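## Task

Unscrew tube 2's cap and lay it flat, opening facing down, in cap nest 2. Press the blue CYCLE key and leave that cap in its nest until the green lamp lights; aspiration happens only once. Then screw the cap back onto tube 2 until it will not turn further. Check the caps on tubes 1, 3 and 4, which must stay on, and tighten any loose one until it stops. Everything must stay in place without the robot holding it. Release the gripper, move clear (resting on READY or its housing counts as clear), and finish by pressing the green READY key until it goes down. Do not press READY unless every step was done correctly.

## Robot and tools

Robot: one six-joint arm (YAM type) with a two-finger parallel gripper. Its joints, base outward, are waist, shoulder, elbow, wrist pitch, wrist yaw and wrist roll, followed by the finger gap. Ranges in rad: waist -2.618 to 3.054, shoulder 0.000 to 3.142, elbow 0.000 to 3.142, wrist pitch -1.571 to 1.571, wrist yaw -1.571 to 1.571, wrist roll -2.094 to 2.094. The fingers extend along the gripper's +z axis and close along its y axis. end_effector_position is the point between the finger pads, roughly 1 cm short of the tips.

Scene frame: origin on the table surface directly under the arm's base, +z up, +y to the left when facing along +x. The base may be slightly tilted. Reported hand positions can be a little off, more so at long reach.

Layout: the decapping station holds tubes 1 to 4, numbered left to right as seen from the base. The cap tray has nests 1 to 4 in that same order, plus an amber lamp (aspiration running) and a green lamp (aspiration finished). CYCLE (blue) and READY (green) sit in a single housing; push a key until it switches. Unscrewing and screwing mean rotating the gripper about its finger axis with the cap held.

A row is 8 numbers: x, y, z, qw, qx, qy, qz, opening. x, y, z is an absolute target for the pinch point in metres, in the scene frame; qw..qz is an absolute target orientation quaternion, w first, in the scene frame. Opening runs from -1 (closed) to +1 (fully open, 0.094 m). A row is thus an absolute pose plus an opening, not an offset. A target lying more than 0.6 m from the last reported position along any gripper axis gets refused. Repeat the desired quaternion in every row rather than copying a drifted one from a result.

execute_actions(actions, pictures): actions is a list holding at most one item. Empty list: just read the state. {"rows": [...], "steps": n}: 1 to 15 rows, n up to 15 control steps of 1/30 s (default 15); each row lasts one step, the final row repeats to fill. {"steps": n} alone: wait up to 300 steps, counted from the previous result. pictures (boolean) toggles camera images.

move(target, speed): target is one 8-number row as above; the gripper follows a straight path from its current pose toward it over 0.5 to 10 s (cut off at 10 s). speed is m/s, 0.002 to 0.5, default 0.25; rotation limited to twice that in rad/s. Opening is applied at the start. It does not avoid obstacles, may lag, stray or exceed speed (especially with the arm near straight). Faster moves and targets set deeper past a contact hit and press harder. The result adds a "move:" line: done (at rest near target) or off_target, moving, held, fault; limits=paced means the pose was clipped, limits=held means some steps were blocked (after which it can jump faster). Distance to target is reported.

wait(seconds): 0 to 10 s, sends nothing new. zoom_image(camera, region): enlarges [x0, y0, x1, y1] pixels (max 504x504) of cam_head_left, cam_head_right, cam_high, cam_low or cam_wrist, all 504x504. read_manual(section): only licence texts. finished_scene(scene): ends the current scene by its number, irreversible.

Control: every step the commanded pose is clipped to within 70 mm and 16 degrees of the measured pose; damped IK favours position over orientation. After an action ends the arm continues only to the last clipped pose, so long moves need follow-up commands. Friction can leave the hand up to about 31 mm off; tiny commands may do nothing. The simulation keeps running while you reply. "Hand target" shows where the controller is driving.

Results: the state line gives end_effector_position and end_effector_quat_wxyz. Joint positions/velocities list the six joints (rad, rad/s) then finger gap (m, m/s). grip_measured is the measured opening on the command scale (up to ~1 mm offset). To hold something, command about 0.03 below grip_measured; smaller margins grip lighter. Pad force tops out around 50 to 62 N, less on thin parts, with a brief spike at first contact. "pose unreachable" and HELD mark steps the clearance check altered or blocked (the base mount counts as arm). FAULT lines end moves; MOTOR HOT warns from 75 °C, stops occur at 90 °C, and at 100 °C the arm drops, so avoid long holds under load.

Avoid: dropping or knocking anything off the table (this ends the scene), slips, slams, hard impacts and strong pushes. Loose objects may get nudged occasionally. Release caps only where they rest on their own.

Each tool is called by a JSON object that holds its "op" and its "data".

## Session

{"op": "execute_actions", "data": {"actions": []}}

Scene clock: 0.00 s of 10000.00 s.
end_effector_position=(+0.2881, -0.2708, +0.1858) grip_measured=+1.000 end_effector_quat_wxyz=(+0.082, +0.829, +0.217, +0.508)
Joint positions: [-1.142  1.573  1.065 -0.446 -0.968  1.82   0.094]
Joint velocities: [-0.002 -0.012 -0.007 -0.037  0.007  0.022  0.   ]
Motor temperatures (°C, as the motors report them): [18 23 22 18 18 18]
Hand target: +0.288, -0.271, +0.186; +0.082, +0.829, +0.217, +0.508
camera_calibration (this result's frames):
cam_wrist: T_world_to_cam=[[-0.373971, 0.779149, -0.503063, 0.407329], [-0.20909, 0.457625, 0.864211, 0.0540903], [0.903564, 0.428375, -0.00822588, -0.0461089], [0, 0, 0, 1]] pos_world=[0.205301, -0.322372, 0.157787]

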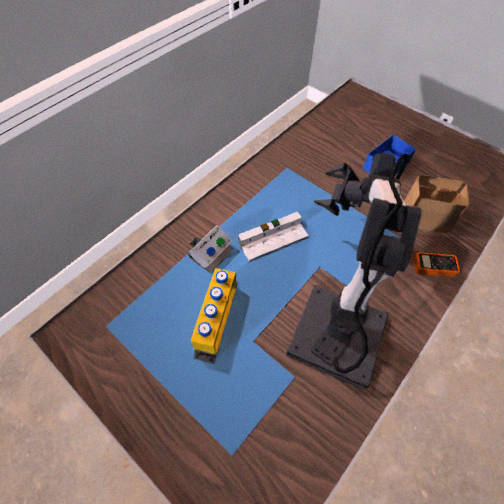

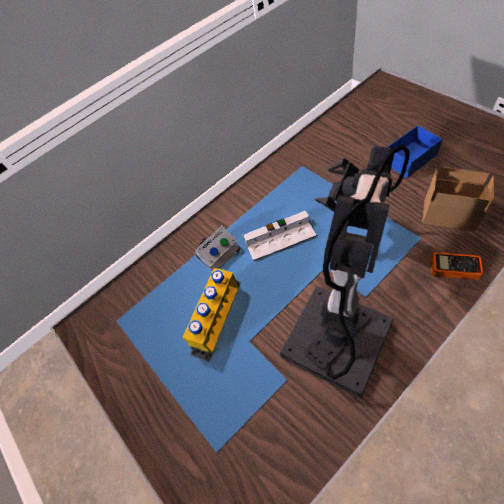

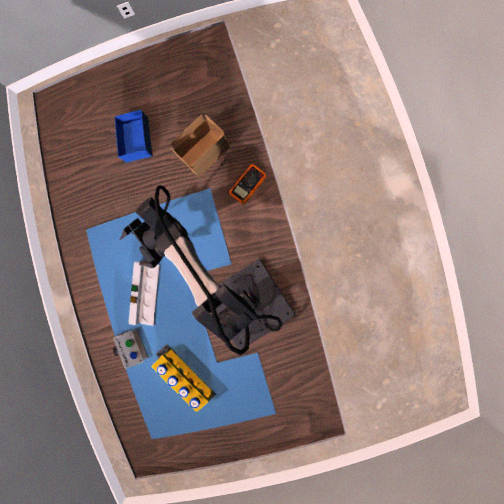

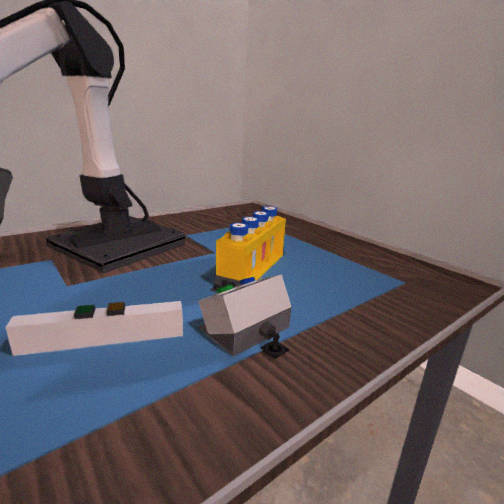

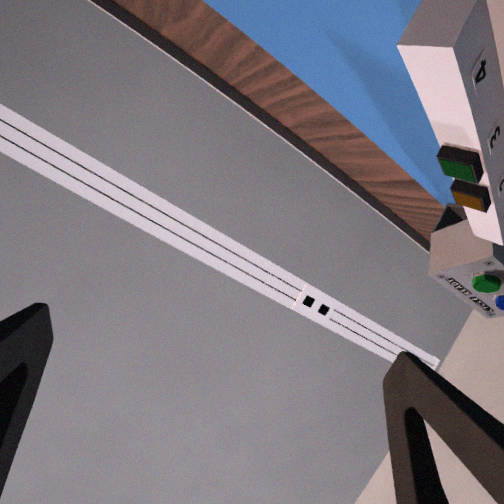

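{"op": "move", "data": {"target": [0.285, 0.22, 0.175, 0, 0.5, 0.866, 0, 0.3]}}

{"op": "zoom_image", "data": {"camera": "cam_low", "region": [200, 150, 310, 260]}}

Scene clock: 5.50 s of 10000.00 s.
end_effector_position=(+0.2786, +0.2226, +0.1726) grip_measured=+0.302 end_effector_quat_wxyz=(-0.005, +0.501, +0.866, -0.005)
Joint positions: [ 0.68   1.938  1.794 -1.456  0.032  1.754  0.061]
Joint velocities: [-0.012 -0.017 -0.002 -0.037 -0.007 -0.037 -0.001]
Motor temperatures (°C, as the motors report them): [18 24 23 19 18 18]
Hand target: +0.280, +0.222, +0.174; -0.001, +0.502, +0.865, -0.009
Off the commanded pose: 0.007 m, 1 deg.
move: done
camera_calibration (this result's frames):
cam_wrist: T_world_to_cam=[[-0.745012, -0.6659, 0.0391767, 0.344122], [-0.537406, 0.63397, 0.556126, -0.0569273], [-0.395161, 0.393267, -0.830174, 0.262564], [0, 0, 0, 1]] pos_world=[0.329537, 0.161984, 0.236151]

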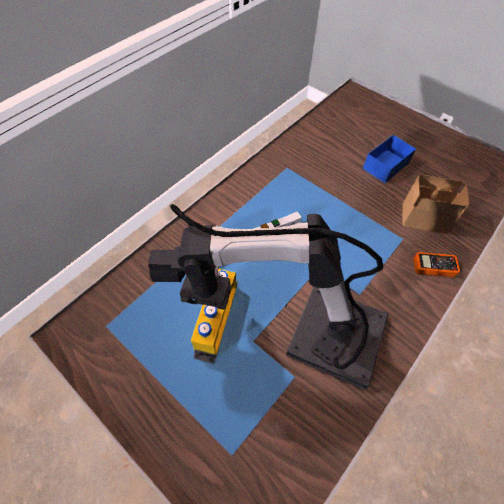

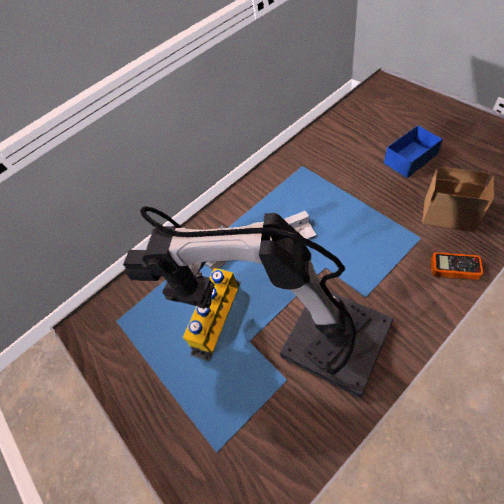

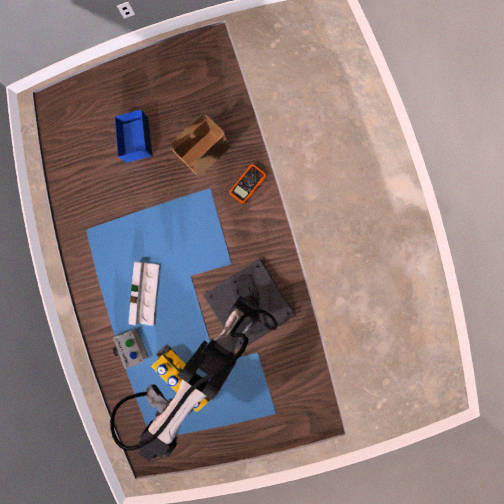

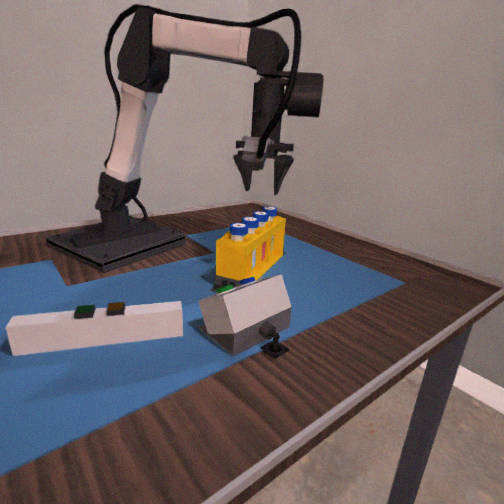

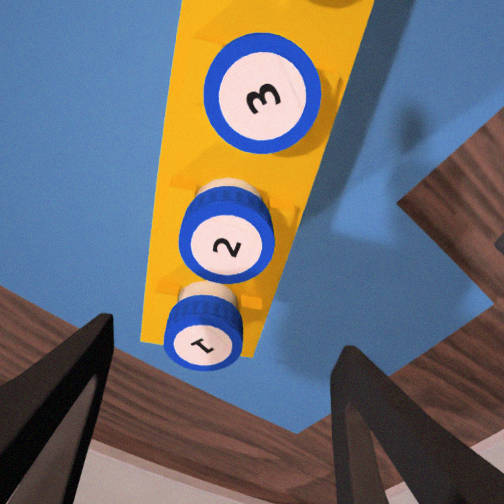

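Region (200, 150, 310, 260) of cam_low's 504x504 image, scaled by 4.582, with more detail than that image has.

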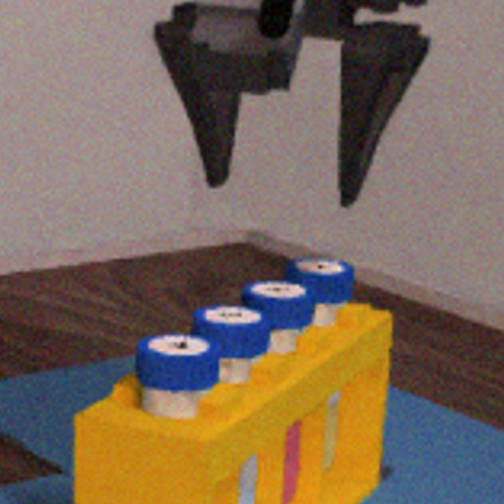

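{"op": "move", "data": {"target": [0.284, 0.223, 0.122, 0, 0.5, 0.866, 0, 0.3], "speed": 0.05}}

{"op": "zoom_image", "data": {"camera": "cam_low", "region": [200, 150, 310, 260]}}

Scene clock: 7.87 s of 10000.00 s.
end_effector_position=(+0.2810, +0.2251, +0.1252) grip_measured=+0.302 end_effector_quat_wxyz=(-0.003, +0.501, +0.865, -0.000)
Joint positions: [ 0.676  1.938  1.606 -1.257  0.032  1.751  0.061]
Joint velocities: [-0.017 -0.002  0.002 -0.022  0.007 -0.066  0.   ]
Motor temperatures (°C, as the motors report them): [18 24 23 19 18 18]
Hand target: +0.283, +0.222, +0.122; +0.000, +0.500, +0.866, +0.000
Off the commanded pose: 0.005 m, 0 deg.
move: done
camera_calibration (this result's frames):
cam_wrist: T_world_to_cam=[[-0.745805, -0.665548, 0.028644, 0.350932], [-0.5415, 0.630721, 0.555849, -0.0289167], [-0.388011, 0.399044, -0.83079, 0.21997], [0, 0, 0, 1]] pos_world=[0.331419, 0.164023, 0.18877]

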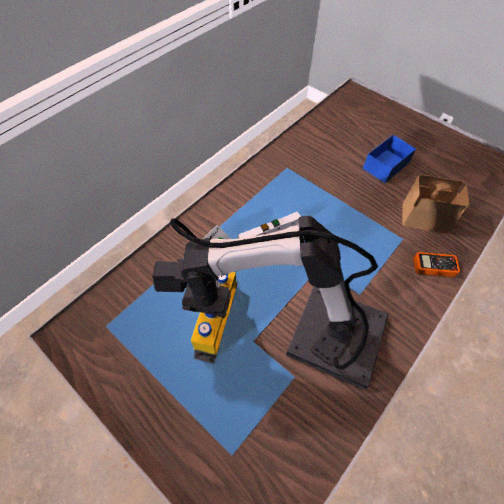

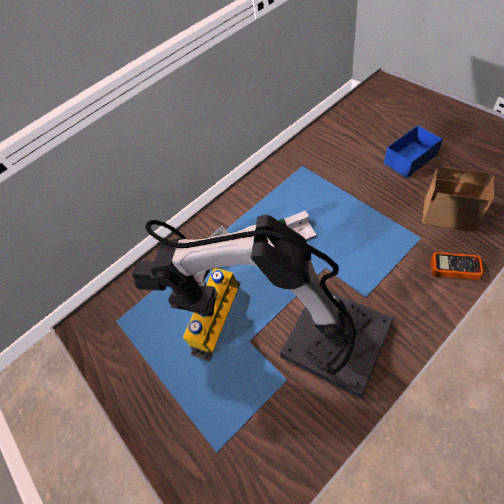

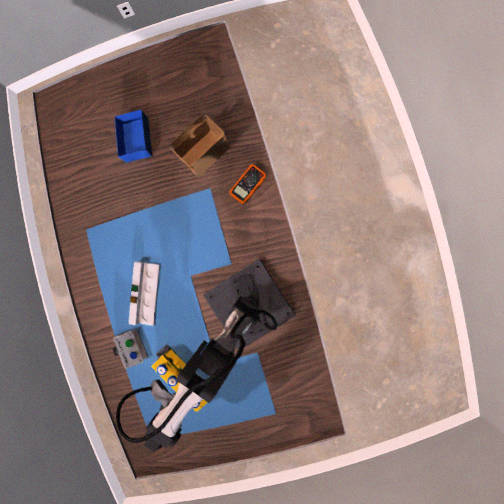

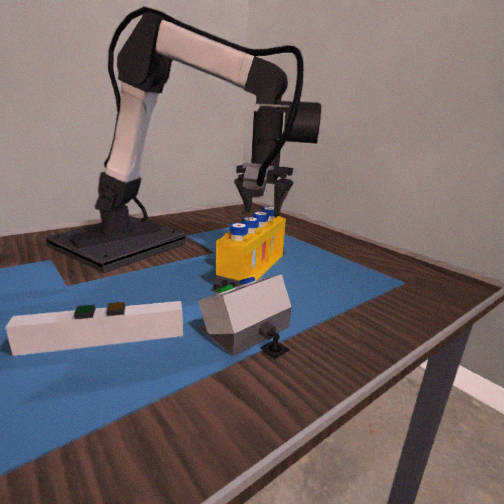

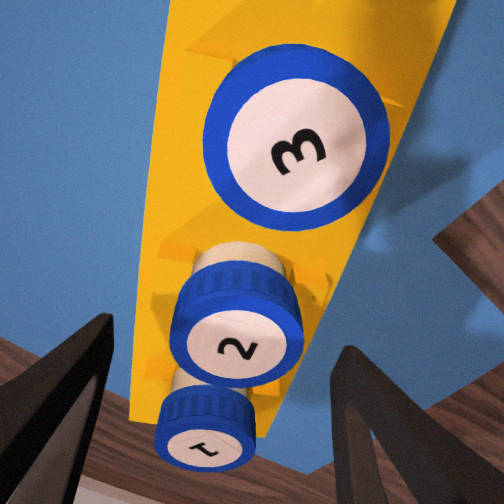

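Region (200, 150, 310, 260) of cam_low's 504x504 image, scaled by 4.582, with more detail than that image has.

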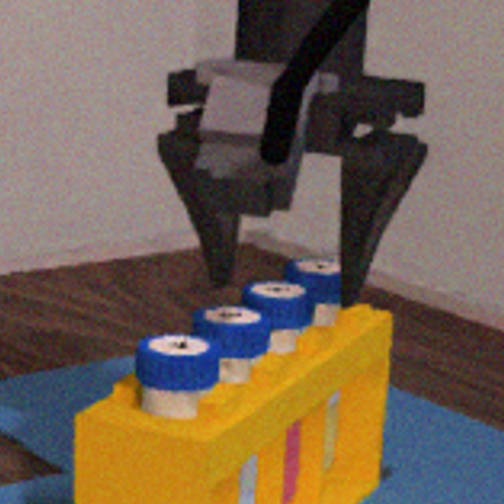

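{"op": "move", "data": {"target": [0.280, 0.2235, 0.109, 0, 0.5, 0.866, 0, 0.2], "speed": 0.03}}

Scene clock: 9.30 s of 10000.00 s.
end_effector_position=(+0.2790, +0.2241, +0.1115) grip_measured=+0.202 end_effector_quat_wxyz=(-0.003, +0.501, +0.865, -0.001)
Joint positions: [ 0.676  1.938  1.551 -1.205  0.032  1.751  0.056]
Joint velocities: [-0.012  0.027 -0.002 -0.007 -0.007  0.022 -0.   ]
Motor temperatures (°C, as the motors report them): [18 25 23 19 18 18]
Hand target: +0.280, +0.223, +0.109; -0.000, +0.500, +0.866, -0.000
Off the commanded pose: 0.003 m, 0 deg.
move: done
camera_calibration (this result's frames):
cam_wrist: T_world_to_cam=[[-0.745659, -0.665573, 0.0316911, 0.348793], [-0.540276, 0.631753, 0.555869, -0.0222793], [-0.389992, 0.397367, -0.830666, 0.209076], [0, 0, 0, 1]] pos_world=[0.329582, 0.163142, 0.175003]

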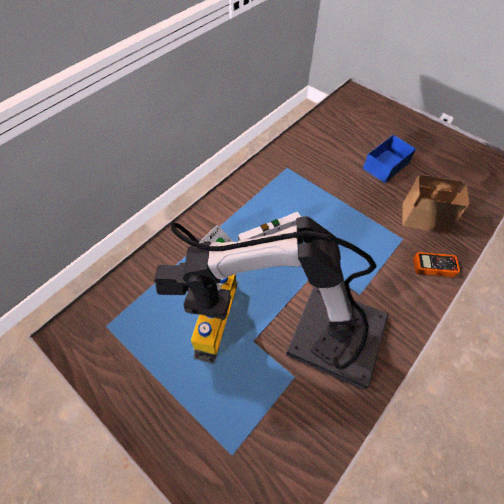

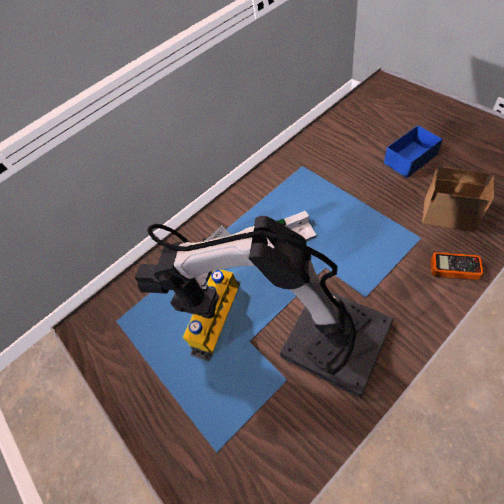

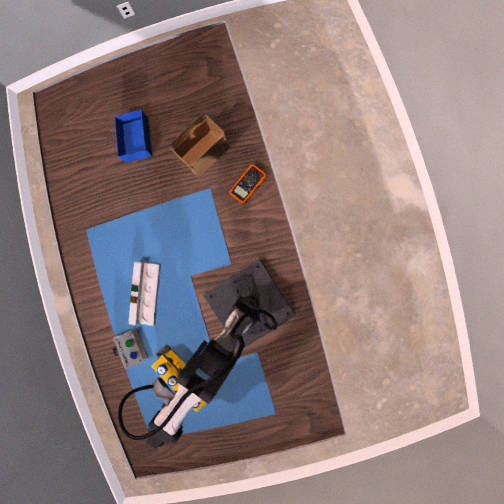

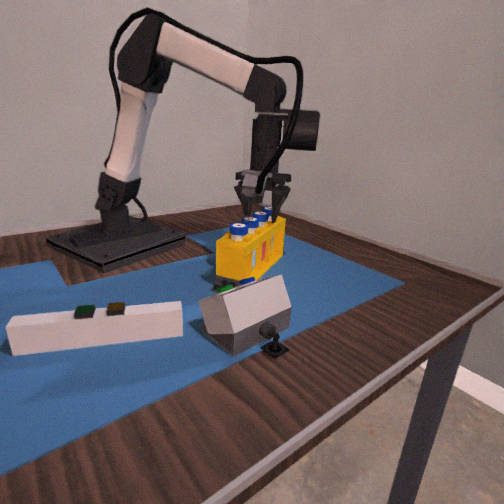

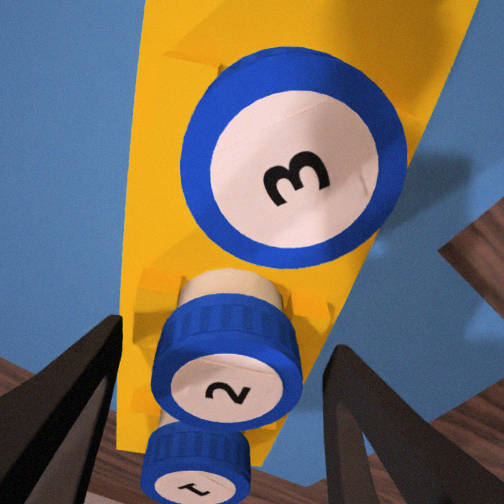

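{"op": "execute_actions", "data": {"actions": [{"rows": [[0.279, 0.224, 0.1115, 0, 0.5, 0.866, 0, -0.3]], "steps": 12}], "pictures": false}}

Scene clock: 10.20 s of 10000.00 s.
end_effector_position=(+0.2796, +0.2246, +0.1115) grip_measured=-0.289 end_effector_quat_wxyz=(-0.003, +0.501, +0.865, -0.000)
Joint positions: [ 0.676  1.938  1.551 -1.202  0.032  1.751  0.033]
Joint velocities: [ 0.017  0.007 -0.007 -0.081 -0.037  0.007 -0.   ]
Motor temperatures (°C, as the motors report them): [18 25 23 19 18 18]
Hand target: +0.279, +0.224, +0.112; -0.000, +0.500, +0.866, +0.000
Off the commanded pose: 0.001 m, 0 deg.
Steps of this call (steps 1 to 15: nothing new was sent; steps 16 to 27: all 12 steps of this action). Readings (end_effector_position):
16: (+0.2794, +0.2244, +0.1115)
17: (+0.2794, +0.2244, +0.1115)
19: (+0.2796, +0.2246, +0.1115)
23: (+0.2796, +0.2246, +0.1115)
27: the state above

{"op": "move", "data": {"target": [0.2796, 0.2246, 0.114, 0, -0.843, 0.537, 0, -0.33], "speed": 0.5}}

Scene clock: 14.60 s of 10000.00 s.
end_effector_position=(+0.2834, +0.2159, +0.1125) grip_measured=-0.303 end_effector_quat_wxyz=(+0.011, +0.836, -0.548, +0.018)
Joint positions: [ 0.673  1.935  1.551 -1.213  0.079 -1.282  0.033]
Joint velocities: [ 0.002  0.017  0.007 -0.007 -0.037 -0.081 -0.   ]
Motor temperatures (°C, as the motors report them): [18 26 24 19 18 18]
Hand target: +0.280, +0.224, +0.114; +0.000, +0.843, -0.537, +0.000
Off the commanded pose: 0.010 m, 3 deg.
move: off_target
camera_calibration (this result's frames):
cam_wrist: T_world_to_cam=[[0.814621, 0.579652, 0.0199158, -0.363169], [0.460051, -0.666686, 0.586416, -0.0218817], [0.353195, -0.468544, -0.809765, 0.188882], [0, 0, 0, 1]] pos_world=[0.239199, 0.284423, 0.173015]

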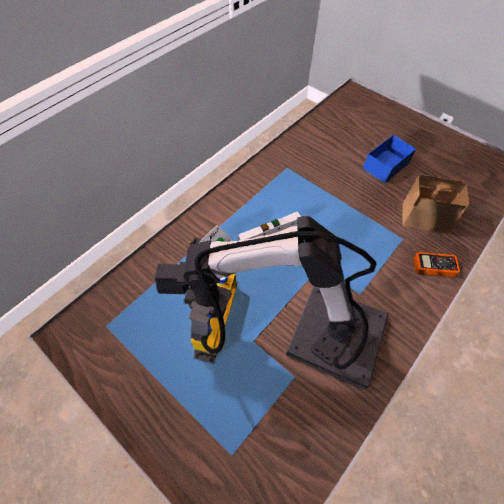

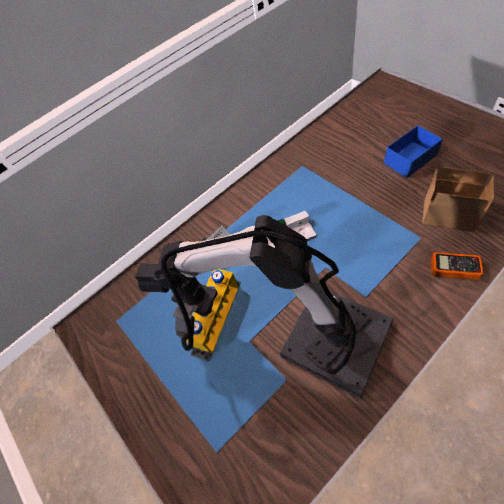

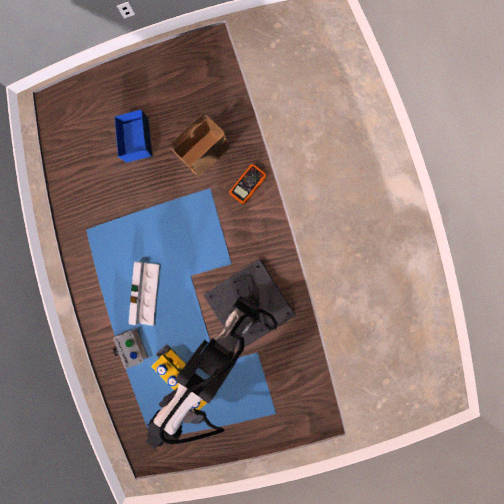

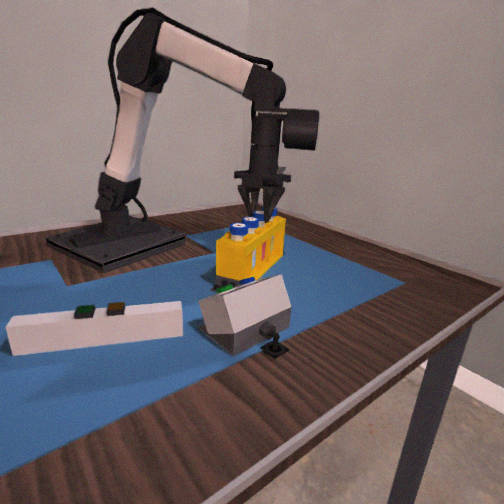

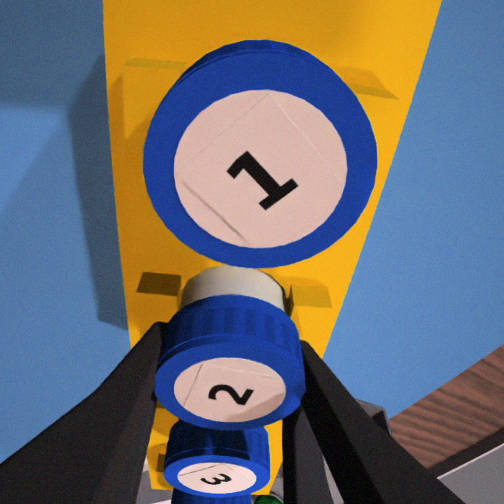

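{"op": "execute_actions", "data": {"actions": [{"rows": [[0.2834, 0.216, 0.1125, 0, -0.843, 0.537, 0, -0.08],[0.2834, 0.216, 0.1125, 0, -0.843, 0.537, 0, -0.08],[0.2834, 0.216, 0.1125, 0, -0.843, 0.537, 0, -0.08],[0.2834, 0.216, 0.1125, 0, -0.843, 0.537, 0, -0.08],[0.2815, 0.2203, 0.122, 0, -0.843, 0.537, 0, -0.08]], "steps": 15}], "pictures": false}}

Scene clock: 16.20 s of 10000.00 s.
end_effector_position=(+0.2820, +0.2171, +0.1147) grip_measured=-0.082 end_effector_quat_wxyz=(+0.007, +0.840, -0.543, +0.003)
Joint positions: [ 0.664  1.934  1.56  -1.224  0.048 -1.305  0.043]
Joint velocities: [ 0.002  0.002 -0.002  0.007  0.007  0.022 -0.   ]
Motor temperatures (°C, as the motors report them): [18 26 24 19 18 18]
Hand target: +0.282, +0.220, +0.122; -0.000, +0.843, -0.537, +0.000
Off the commanded pose: 0.008 m, 1 deg.
Steps of this call (steps 1 to 33: nothing new was sent; steps 34 to 48: all 15 steps of this action). Readings (end_effector_position):
34: (+0.2838, +0.2160, +0.1127)
35: (+0.2836, +0.2163, +0.1126)
37: (+0.2838, +0.2159, +0.1125)
41: (+0.2829, +0.2167, +0.1142)
48: the state above

{"op": "execute_actions", "data": {"actions": [{"rows": [[0.282, 0.223, 0.125, 0, -0.843, 0.537, 0, -0.08]], "steps": 15}], "pictures": false}}

Scene clock: 17.17 s of 10000.00 s.
end_effector_position=(+0.2839, +0.2187, +0.1203) grip_measured=-0.082 end_effector_quat_wxyz=(+0.004, +0.840, -0.543, +0.004)
Joint positions: [ 0.664  1.934  1.582 -1.239  0.046 -1.305  0.043]
Joint velocities: [ 0.007 -0.007 -0.017  0.007 -0.007 -0.037  0.001]
Motor temperatures (°C, as the motors report them): [18 27 24 19 18 18]
Hand target: +0.282, +0.223, +0.125; -0.000, +0.843, -0.537, +0.000
Off the commanded pose: 0.007 m, 1 deg.
Steps of this call (steps 1 to 14: nothing new was sent; steps 15 to 29: all 15 steps of this action). Readings (end_effector_position):
15: (+0.2817, +0.2171, +0.1156)
16: (+0.2821, +0.2174, +0.1167)
18: (+0.2838, +0.2186, +0.1193)
22: (+0.2844, +0.2192, +0.1203)
29: the state above

{"op": "execute_actions", "data": {"actions": [{"rows": [[0.279, 0.2235, 0.120, 0, -0.843, 0.537, 0, -0.08]], "steps": 15}], "pictures": false}}

Scene clock: 18.17 s of 10000.00 s.
end_effector_position=(+0.2821, +0.2207, +0.1204) grip_measured=-0.082 end_effector_quat_wxyz=(+0.004, +0.842, -0.540, +0.003)
Joint positions: [ 0.671  1.934  1.582 -1.24   0.046 -1.305  0.043]
Joint velocities: [-0.002 -0.012  0.007  0.007  0.037  0.095 -0.   ]
Motor temperatures (°C, as the motors report them): [18 27 24 19 18 18]
Hand target: +0.279, +0.223, +0.120; +0.000, +0.843, -0.537, +0.000
Off the commanded pose: 0.004 m, 1 deg.
Steps of this call (steps 1 to 15: nothing new was sent; steps 16 to 30: all 15 steps of this action). Readings (end_effector_position):
16: (+0.2835, +0.2188, +0.1203)
17: (+0.2833, +0.2191, +0.1203)
19: (+0.2826, +0.2200, +0.1204)
23: (+0.2821, +0.2207, +0.1204)
30: the state above

{"op": "move", "data": {"target": [0.2818, 0.2205, 0.12, 0, 0.5, 0.866, 0, -0.08], "speed": 0.5}}

{"op": "execute_actions", "data": {"actions": [{"rows": [[0.2818, 0.2205, 0.12, 0, 0.5, 0.866, 0, -0.31]], "steps": 8}], "pictures": false}}

Scene clock: 22.57 s of 10000.00 s.
end_effector_position=(+0.2810, +0.2219, +0.1204) grip_measured=-0.082 end_effector_quat_wxyz=(-0.001, +0.493, +0.870, -0.002)
Joint positions: [ 0.671  1.934  1.582 -1.24   0.036  1.726  0.043]
Joint velocities: [-0.012 -0.007 -0.002  0.037 -0.066  0.022 -0.001]
Motor temperatures (°C, as the motors report them): [18 28 24 19 18 18]
Hand target: +0.282, +0.221, +0.120; -0.000, +0.500, +0.866, -0.000
Off the commanded pose: 0.002 m, 1 deg.
move: done
camera_calibration (this result's frames):
cam_wrist: T_world_to_cam=[[-0.732633, -0.679873, 0.0319757, 0.348003], [-0.553863, 0.622833, 0.552553, -0.0185736], [-0.395581, 0.387108, -0.832864, 0.22226], [0, 0, 0, 1]] pos_world=[0.332593, 0.162127, 0.184248]

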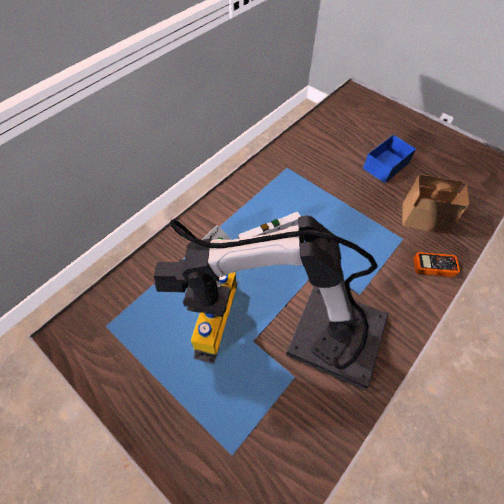

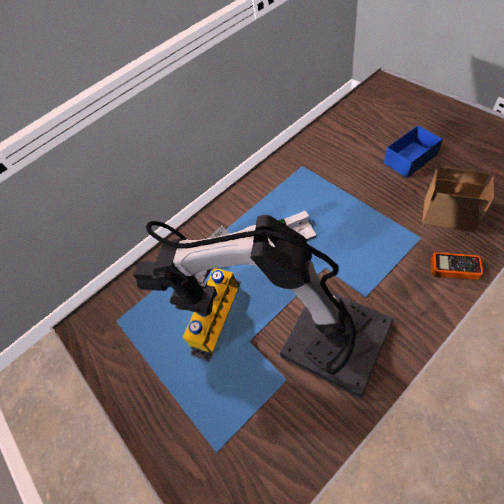

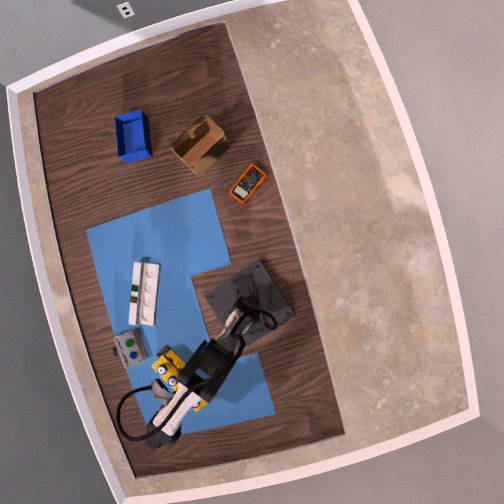

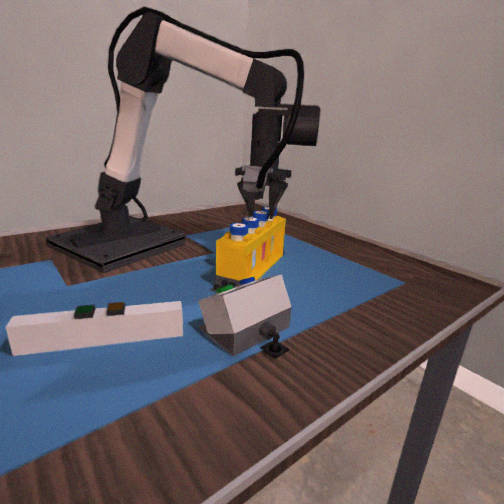

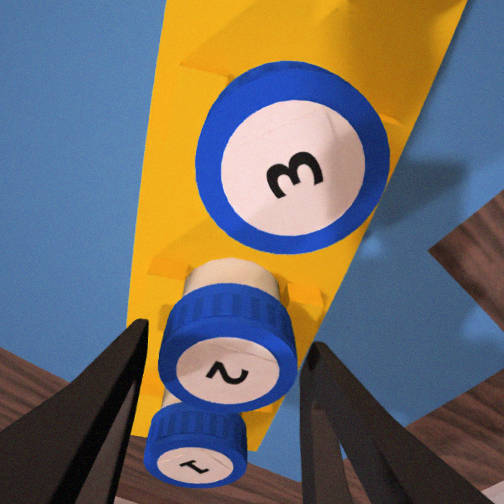

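Scene clock: 22.83 s of 10000.00 s.
end_effector_position=(+0.2810, +0.2219, +0.1204) grip_measured=-0.296 end_effector_quat_wxyz=(-0.001, +0.493, +0.870, -0.002)
Joint positions: [ 0.671  1.934  1.582 -1.24   0.036  1.728  0.033]
Joint velocities: [ 0.017  0.012  0.012 -0.081 -0.037  0.037 -0.001]
Motor temperatures (°C, as the motors report them): [18 28 24 19 18 18]
Hand target: +0.282, +0.220, +0.120; -0.000, +0.500, +0.866, -0.000
Off the commanded pose: 0.002 m, 1 deg.
Steps of this call (steps 1 to 8: all 8 steps of this action). Readings (end_effector_position):
1: (+0.2810, +0.2219, +0.1204)
2: (+0.2810, +0.2219, +0.1204)
4: (+0.2810, +0.2219, +0.1204)
8: the state above

{"op": "move", "data": {"target": [0.2815,0.2205,0.123,0,-0.843,0.537,0,-0.33], "speed": 0.5}}

{"op": "move", "data": {"target": [0.2815,0.2205,0.14,0,-0.843,0.537,0,-0.33], "speed": 0.02}}

Scene clock: 30.60 s of 10000.00 s.
end_effector_position=(+0.2830, +0.2189, +0.1211) grip_measured=-0.307 end_effector_quat_wxyz=(+0.005, +0.840, -0.542, +0.009)
Joint positions: [ 0.671  1.932  1.582 -1.242  0.057 -1.299  0.033]
Joint velocities: [ 0.002 -0.002 -0.007 -0.022  0.007 -0.022  0.001]
Motor temperatures (°C, as the motors report them): [18 29 25 19 18 18]
Hand target: +0.282, +0.221, +0.123; -0.000, +0.843, -0.537, +0.000
Off the commanded pose: 0.003 m, 1 deg.
move: done
camera_calibration (this result's frames):
cam_wrist: T_world_to_cam=[[0.806573, 0.590683, 0.0230979, -0.365227], [0.475384, -0.671367, 0.568574, -0.0259189], [0.351354, -0.447616, -0.822308, 0.194824], [0, 0, 0, 1]] pos_world=[0.238452, 0.285539, 0.183378]

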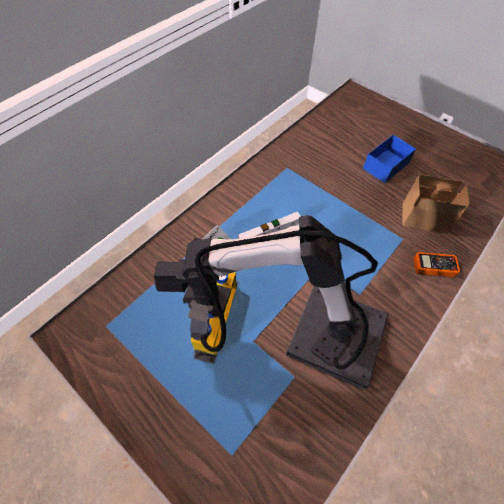

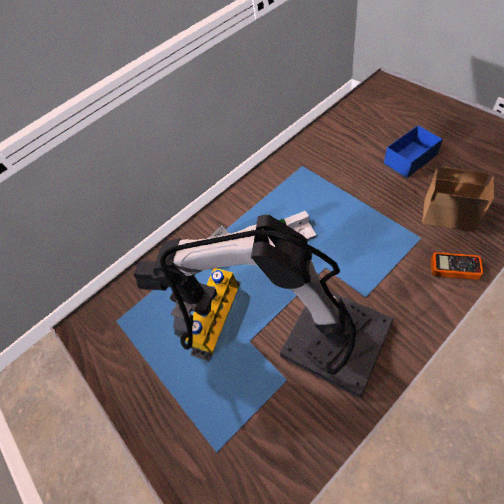

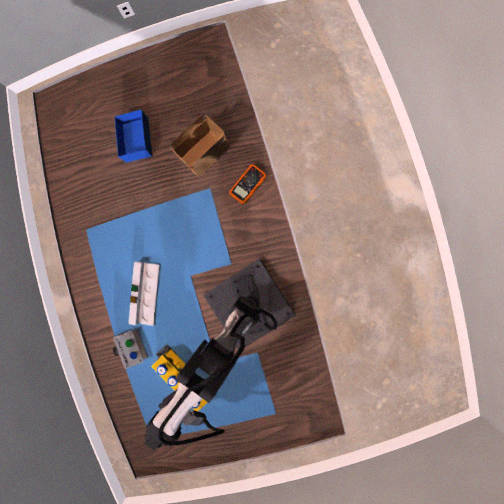

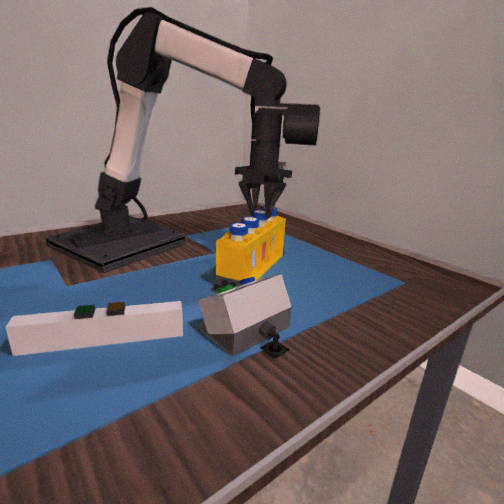

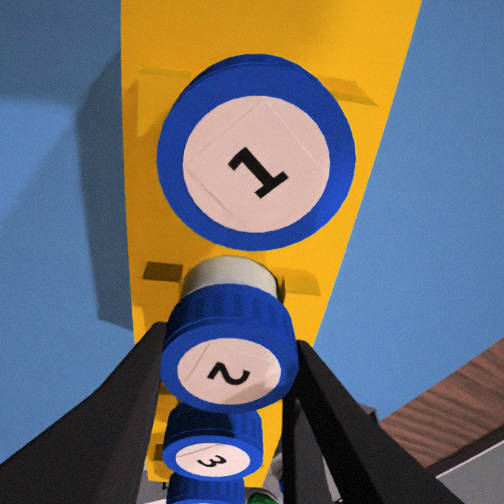

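Scene clock: 31.77 s of 10000.00 s.
end_effector_position=(+0.2817, +0.2195, +0.1324) grip_measured=-0.307 end_effector_quat_wxyz=(+0.007, +0.841, -0.541, +0.003)
Joint positions: [ 0.671  1.932  1.627 -1.292  0.047 -1.303  0.033]
Joint velocities: [-0.007 -0.012  0.002 -0.007 -0.007  0.037 -0.   ]
Motor temperatures (°C, as the motors report them): [18 30 25 19 18 18]
Hand target: +0.282, +0.221, +0.140; -0.000, +0.843, -0.537, +0.000
Off the commanded pose: 0.008 m, 1 deg.
move: done
camera_calibration (this result's frames):
cam_wrist: T_world_to_cam=[[0.804676, 0.593478, 0.0167243, -0.364049], [0.483881, -0.671879, 0.560748, -0.032577], [0.344028, -0.443128, -0.827818, 0.206646], [0, 0, 0, 1]] pos_world=[0.237613, 0.285738, 0.195421]

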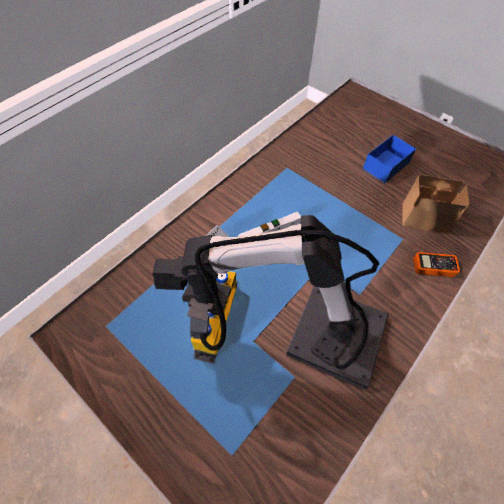

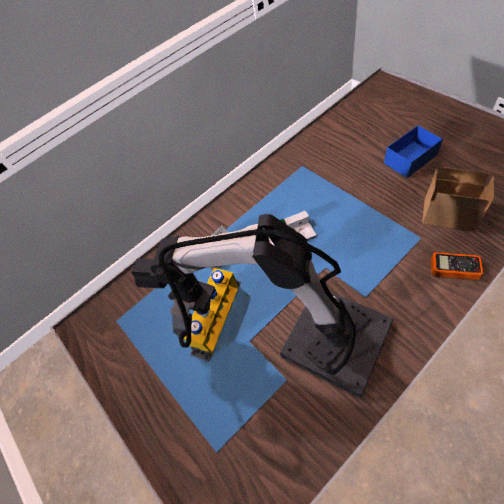

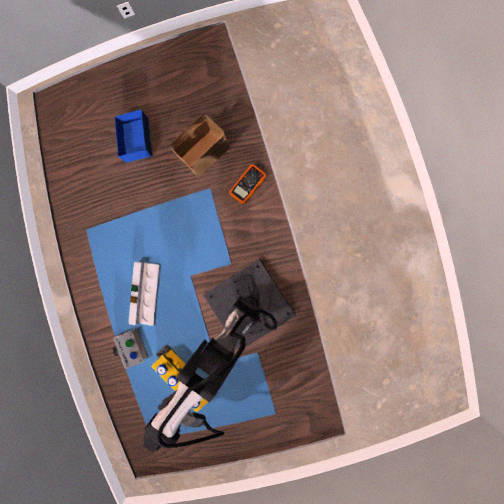

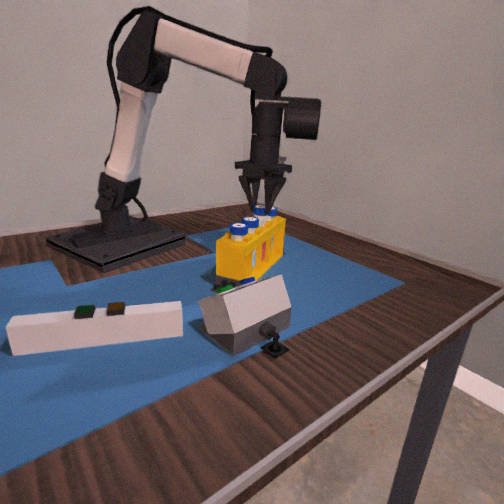

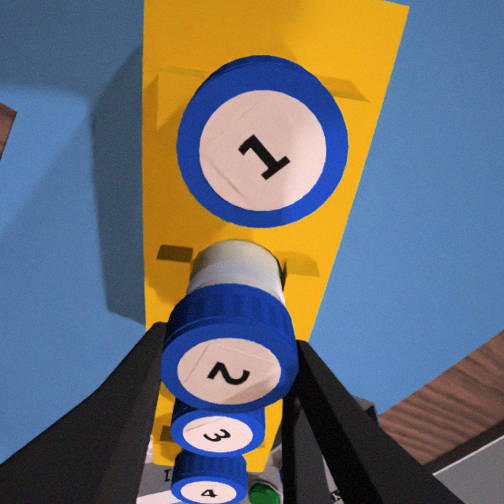

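{"op": "move", "data": {"target": [0.2815,0.2205,0.175,0,-0.843,0.537,0,-0.33], "speed": 0.08}}

{"op": "move", "data": {"target": [0.29,-0.07,0.17,0,0.191,0.982,0,-0.33], "speed": 0.3}}

Scene clock: 34.60 s of 10000.00 s.
end_effector_position=(+0.2832, +0.2191, +0.1708) grip_measured=-0.307 end_effector_quat_wxyz=(+0.003, +0.841, -0.541, +0.004)
Joint positions: [ 0.671  1.932  1.78  -1.437  0.046 -1.303  0.033]
Joint velocities: [-0.002  0.017 -0.002 -0.066  0.022  0.007 -0.001]
Motor temperatures (°C, as the motors report them): [18 30 25 19 18 18]
Hand target: +0.282, +0.221, +0.175; -0.000, +0.843, -0.537, -0.000
Off the commanded pose: 0.005 m, 1 deg.
move: done
camera_calibration (this result's frames):
cam_wrist: T_world_to_cam=[[0.804526, 0.593406, 0.0246181, -0.366969], [0.481039, -0.675371, 0.558995, -0.0531483], [0.348337, -0.437884, -0.828806, 0.235592], [0, 0, 0, 1]] pos_world=[0.238737, 0.285029, 0.234004]

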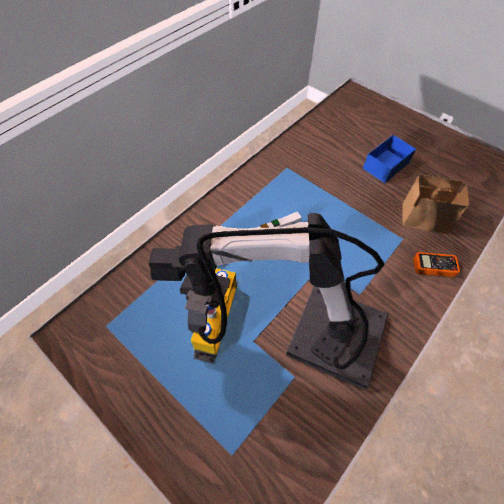

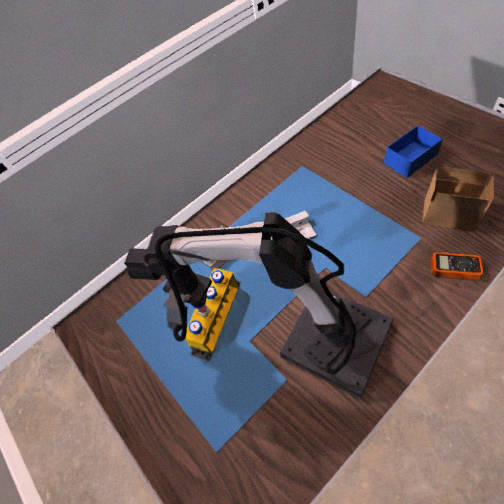

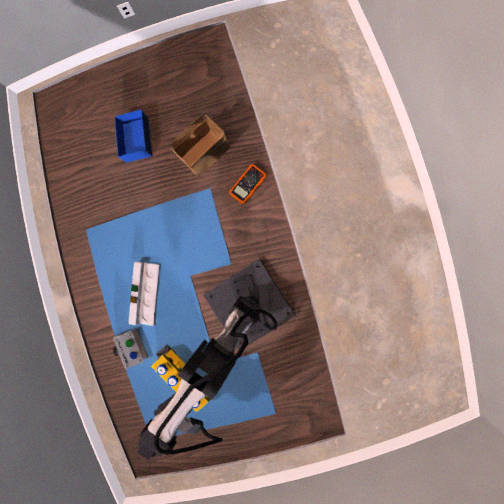

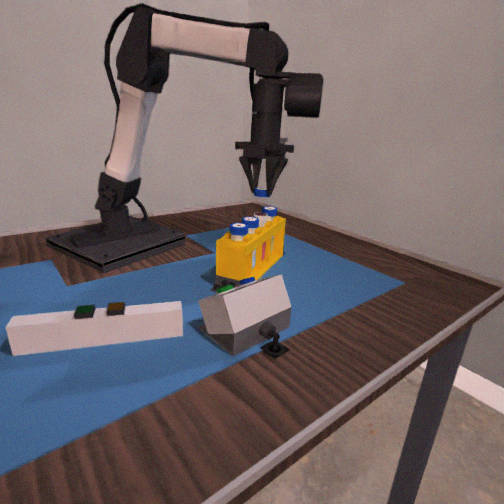

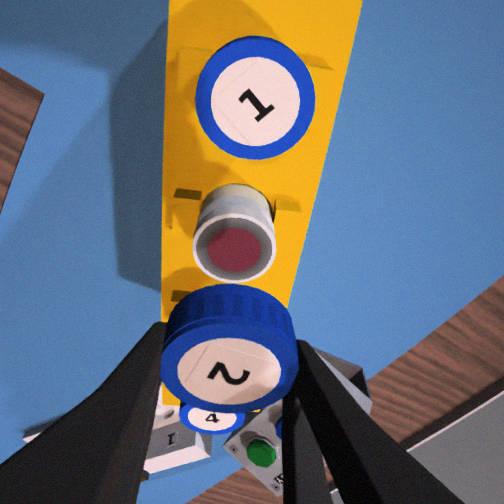

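Scene clock: 39.10 s of 10000.00 s.
end_effector_position=(+0.2850, -0.0690, +0.1666) grip_measured=-0.307 end_effector_quat_wxyz=(-0.016, +0.181, +0.983, +0.002)
Joint positions: [-0.226  1.652  1.464 -1.395  0.033  0.164  0.033]
Joint velocities: [-0.012  0.007 -0.002 -0.037 -0.022  0.051 -0.   ]
Motor temperatures (°C, as the motors report them): [18 30 26 19 18 18]
Hand target: +0.294, -0.071, +0.171; +0.001, +0.191, +0.982, +0.005
Off the commanded pose: 0.006 m, 2 deg.
move: done
camera_calibration (this result's frames):
cam_wrist: T_world_to_cam=[[-0.156137, -0.987481, 0.0224116, -0.0322561], [-0.804041, 0.140246, 0.577797, 0.173101], [-0.573707, 0.0721958, -0.815872, 0.401077], [0, 0, 0, 1]] pos_world=[0.364245, -0.085085, 0.227933]

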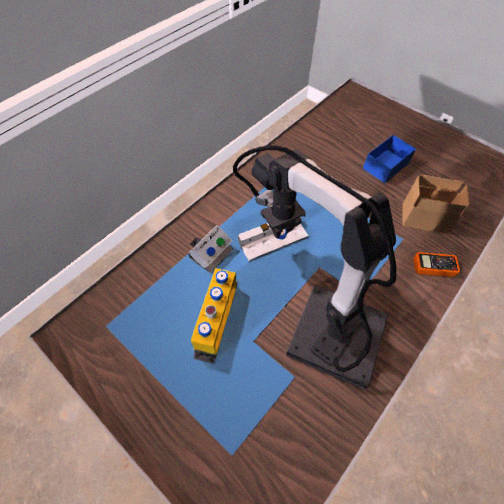

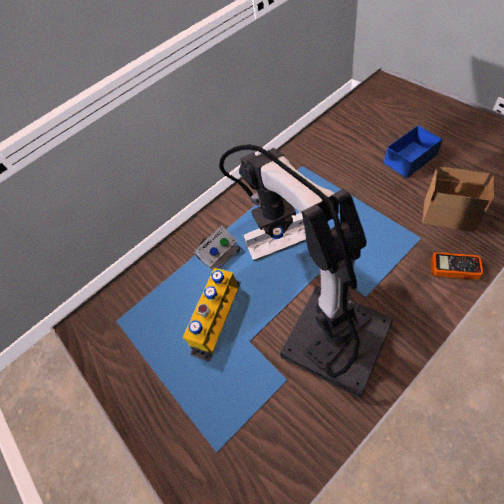

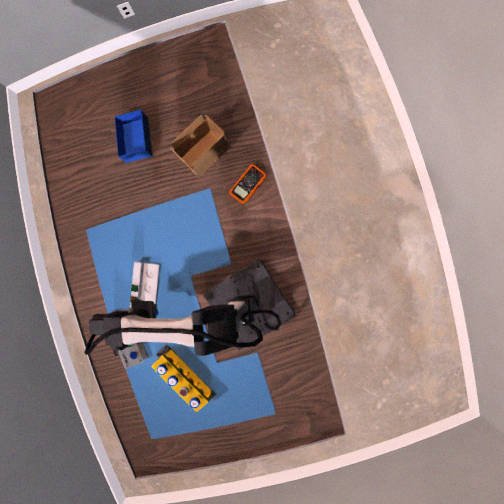

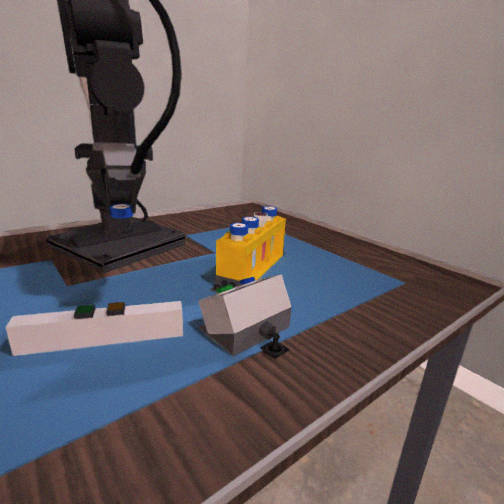

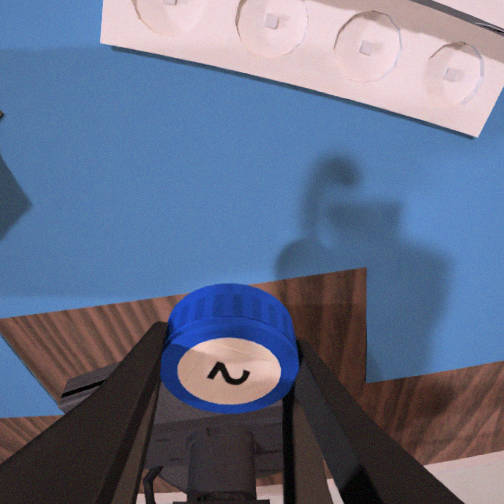

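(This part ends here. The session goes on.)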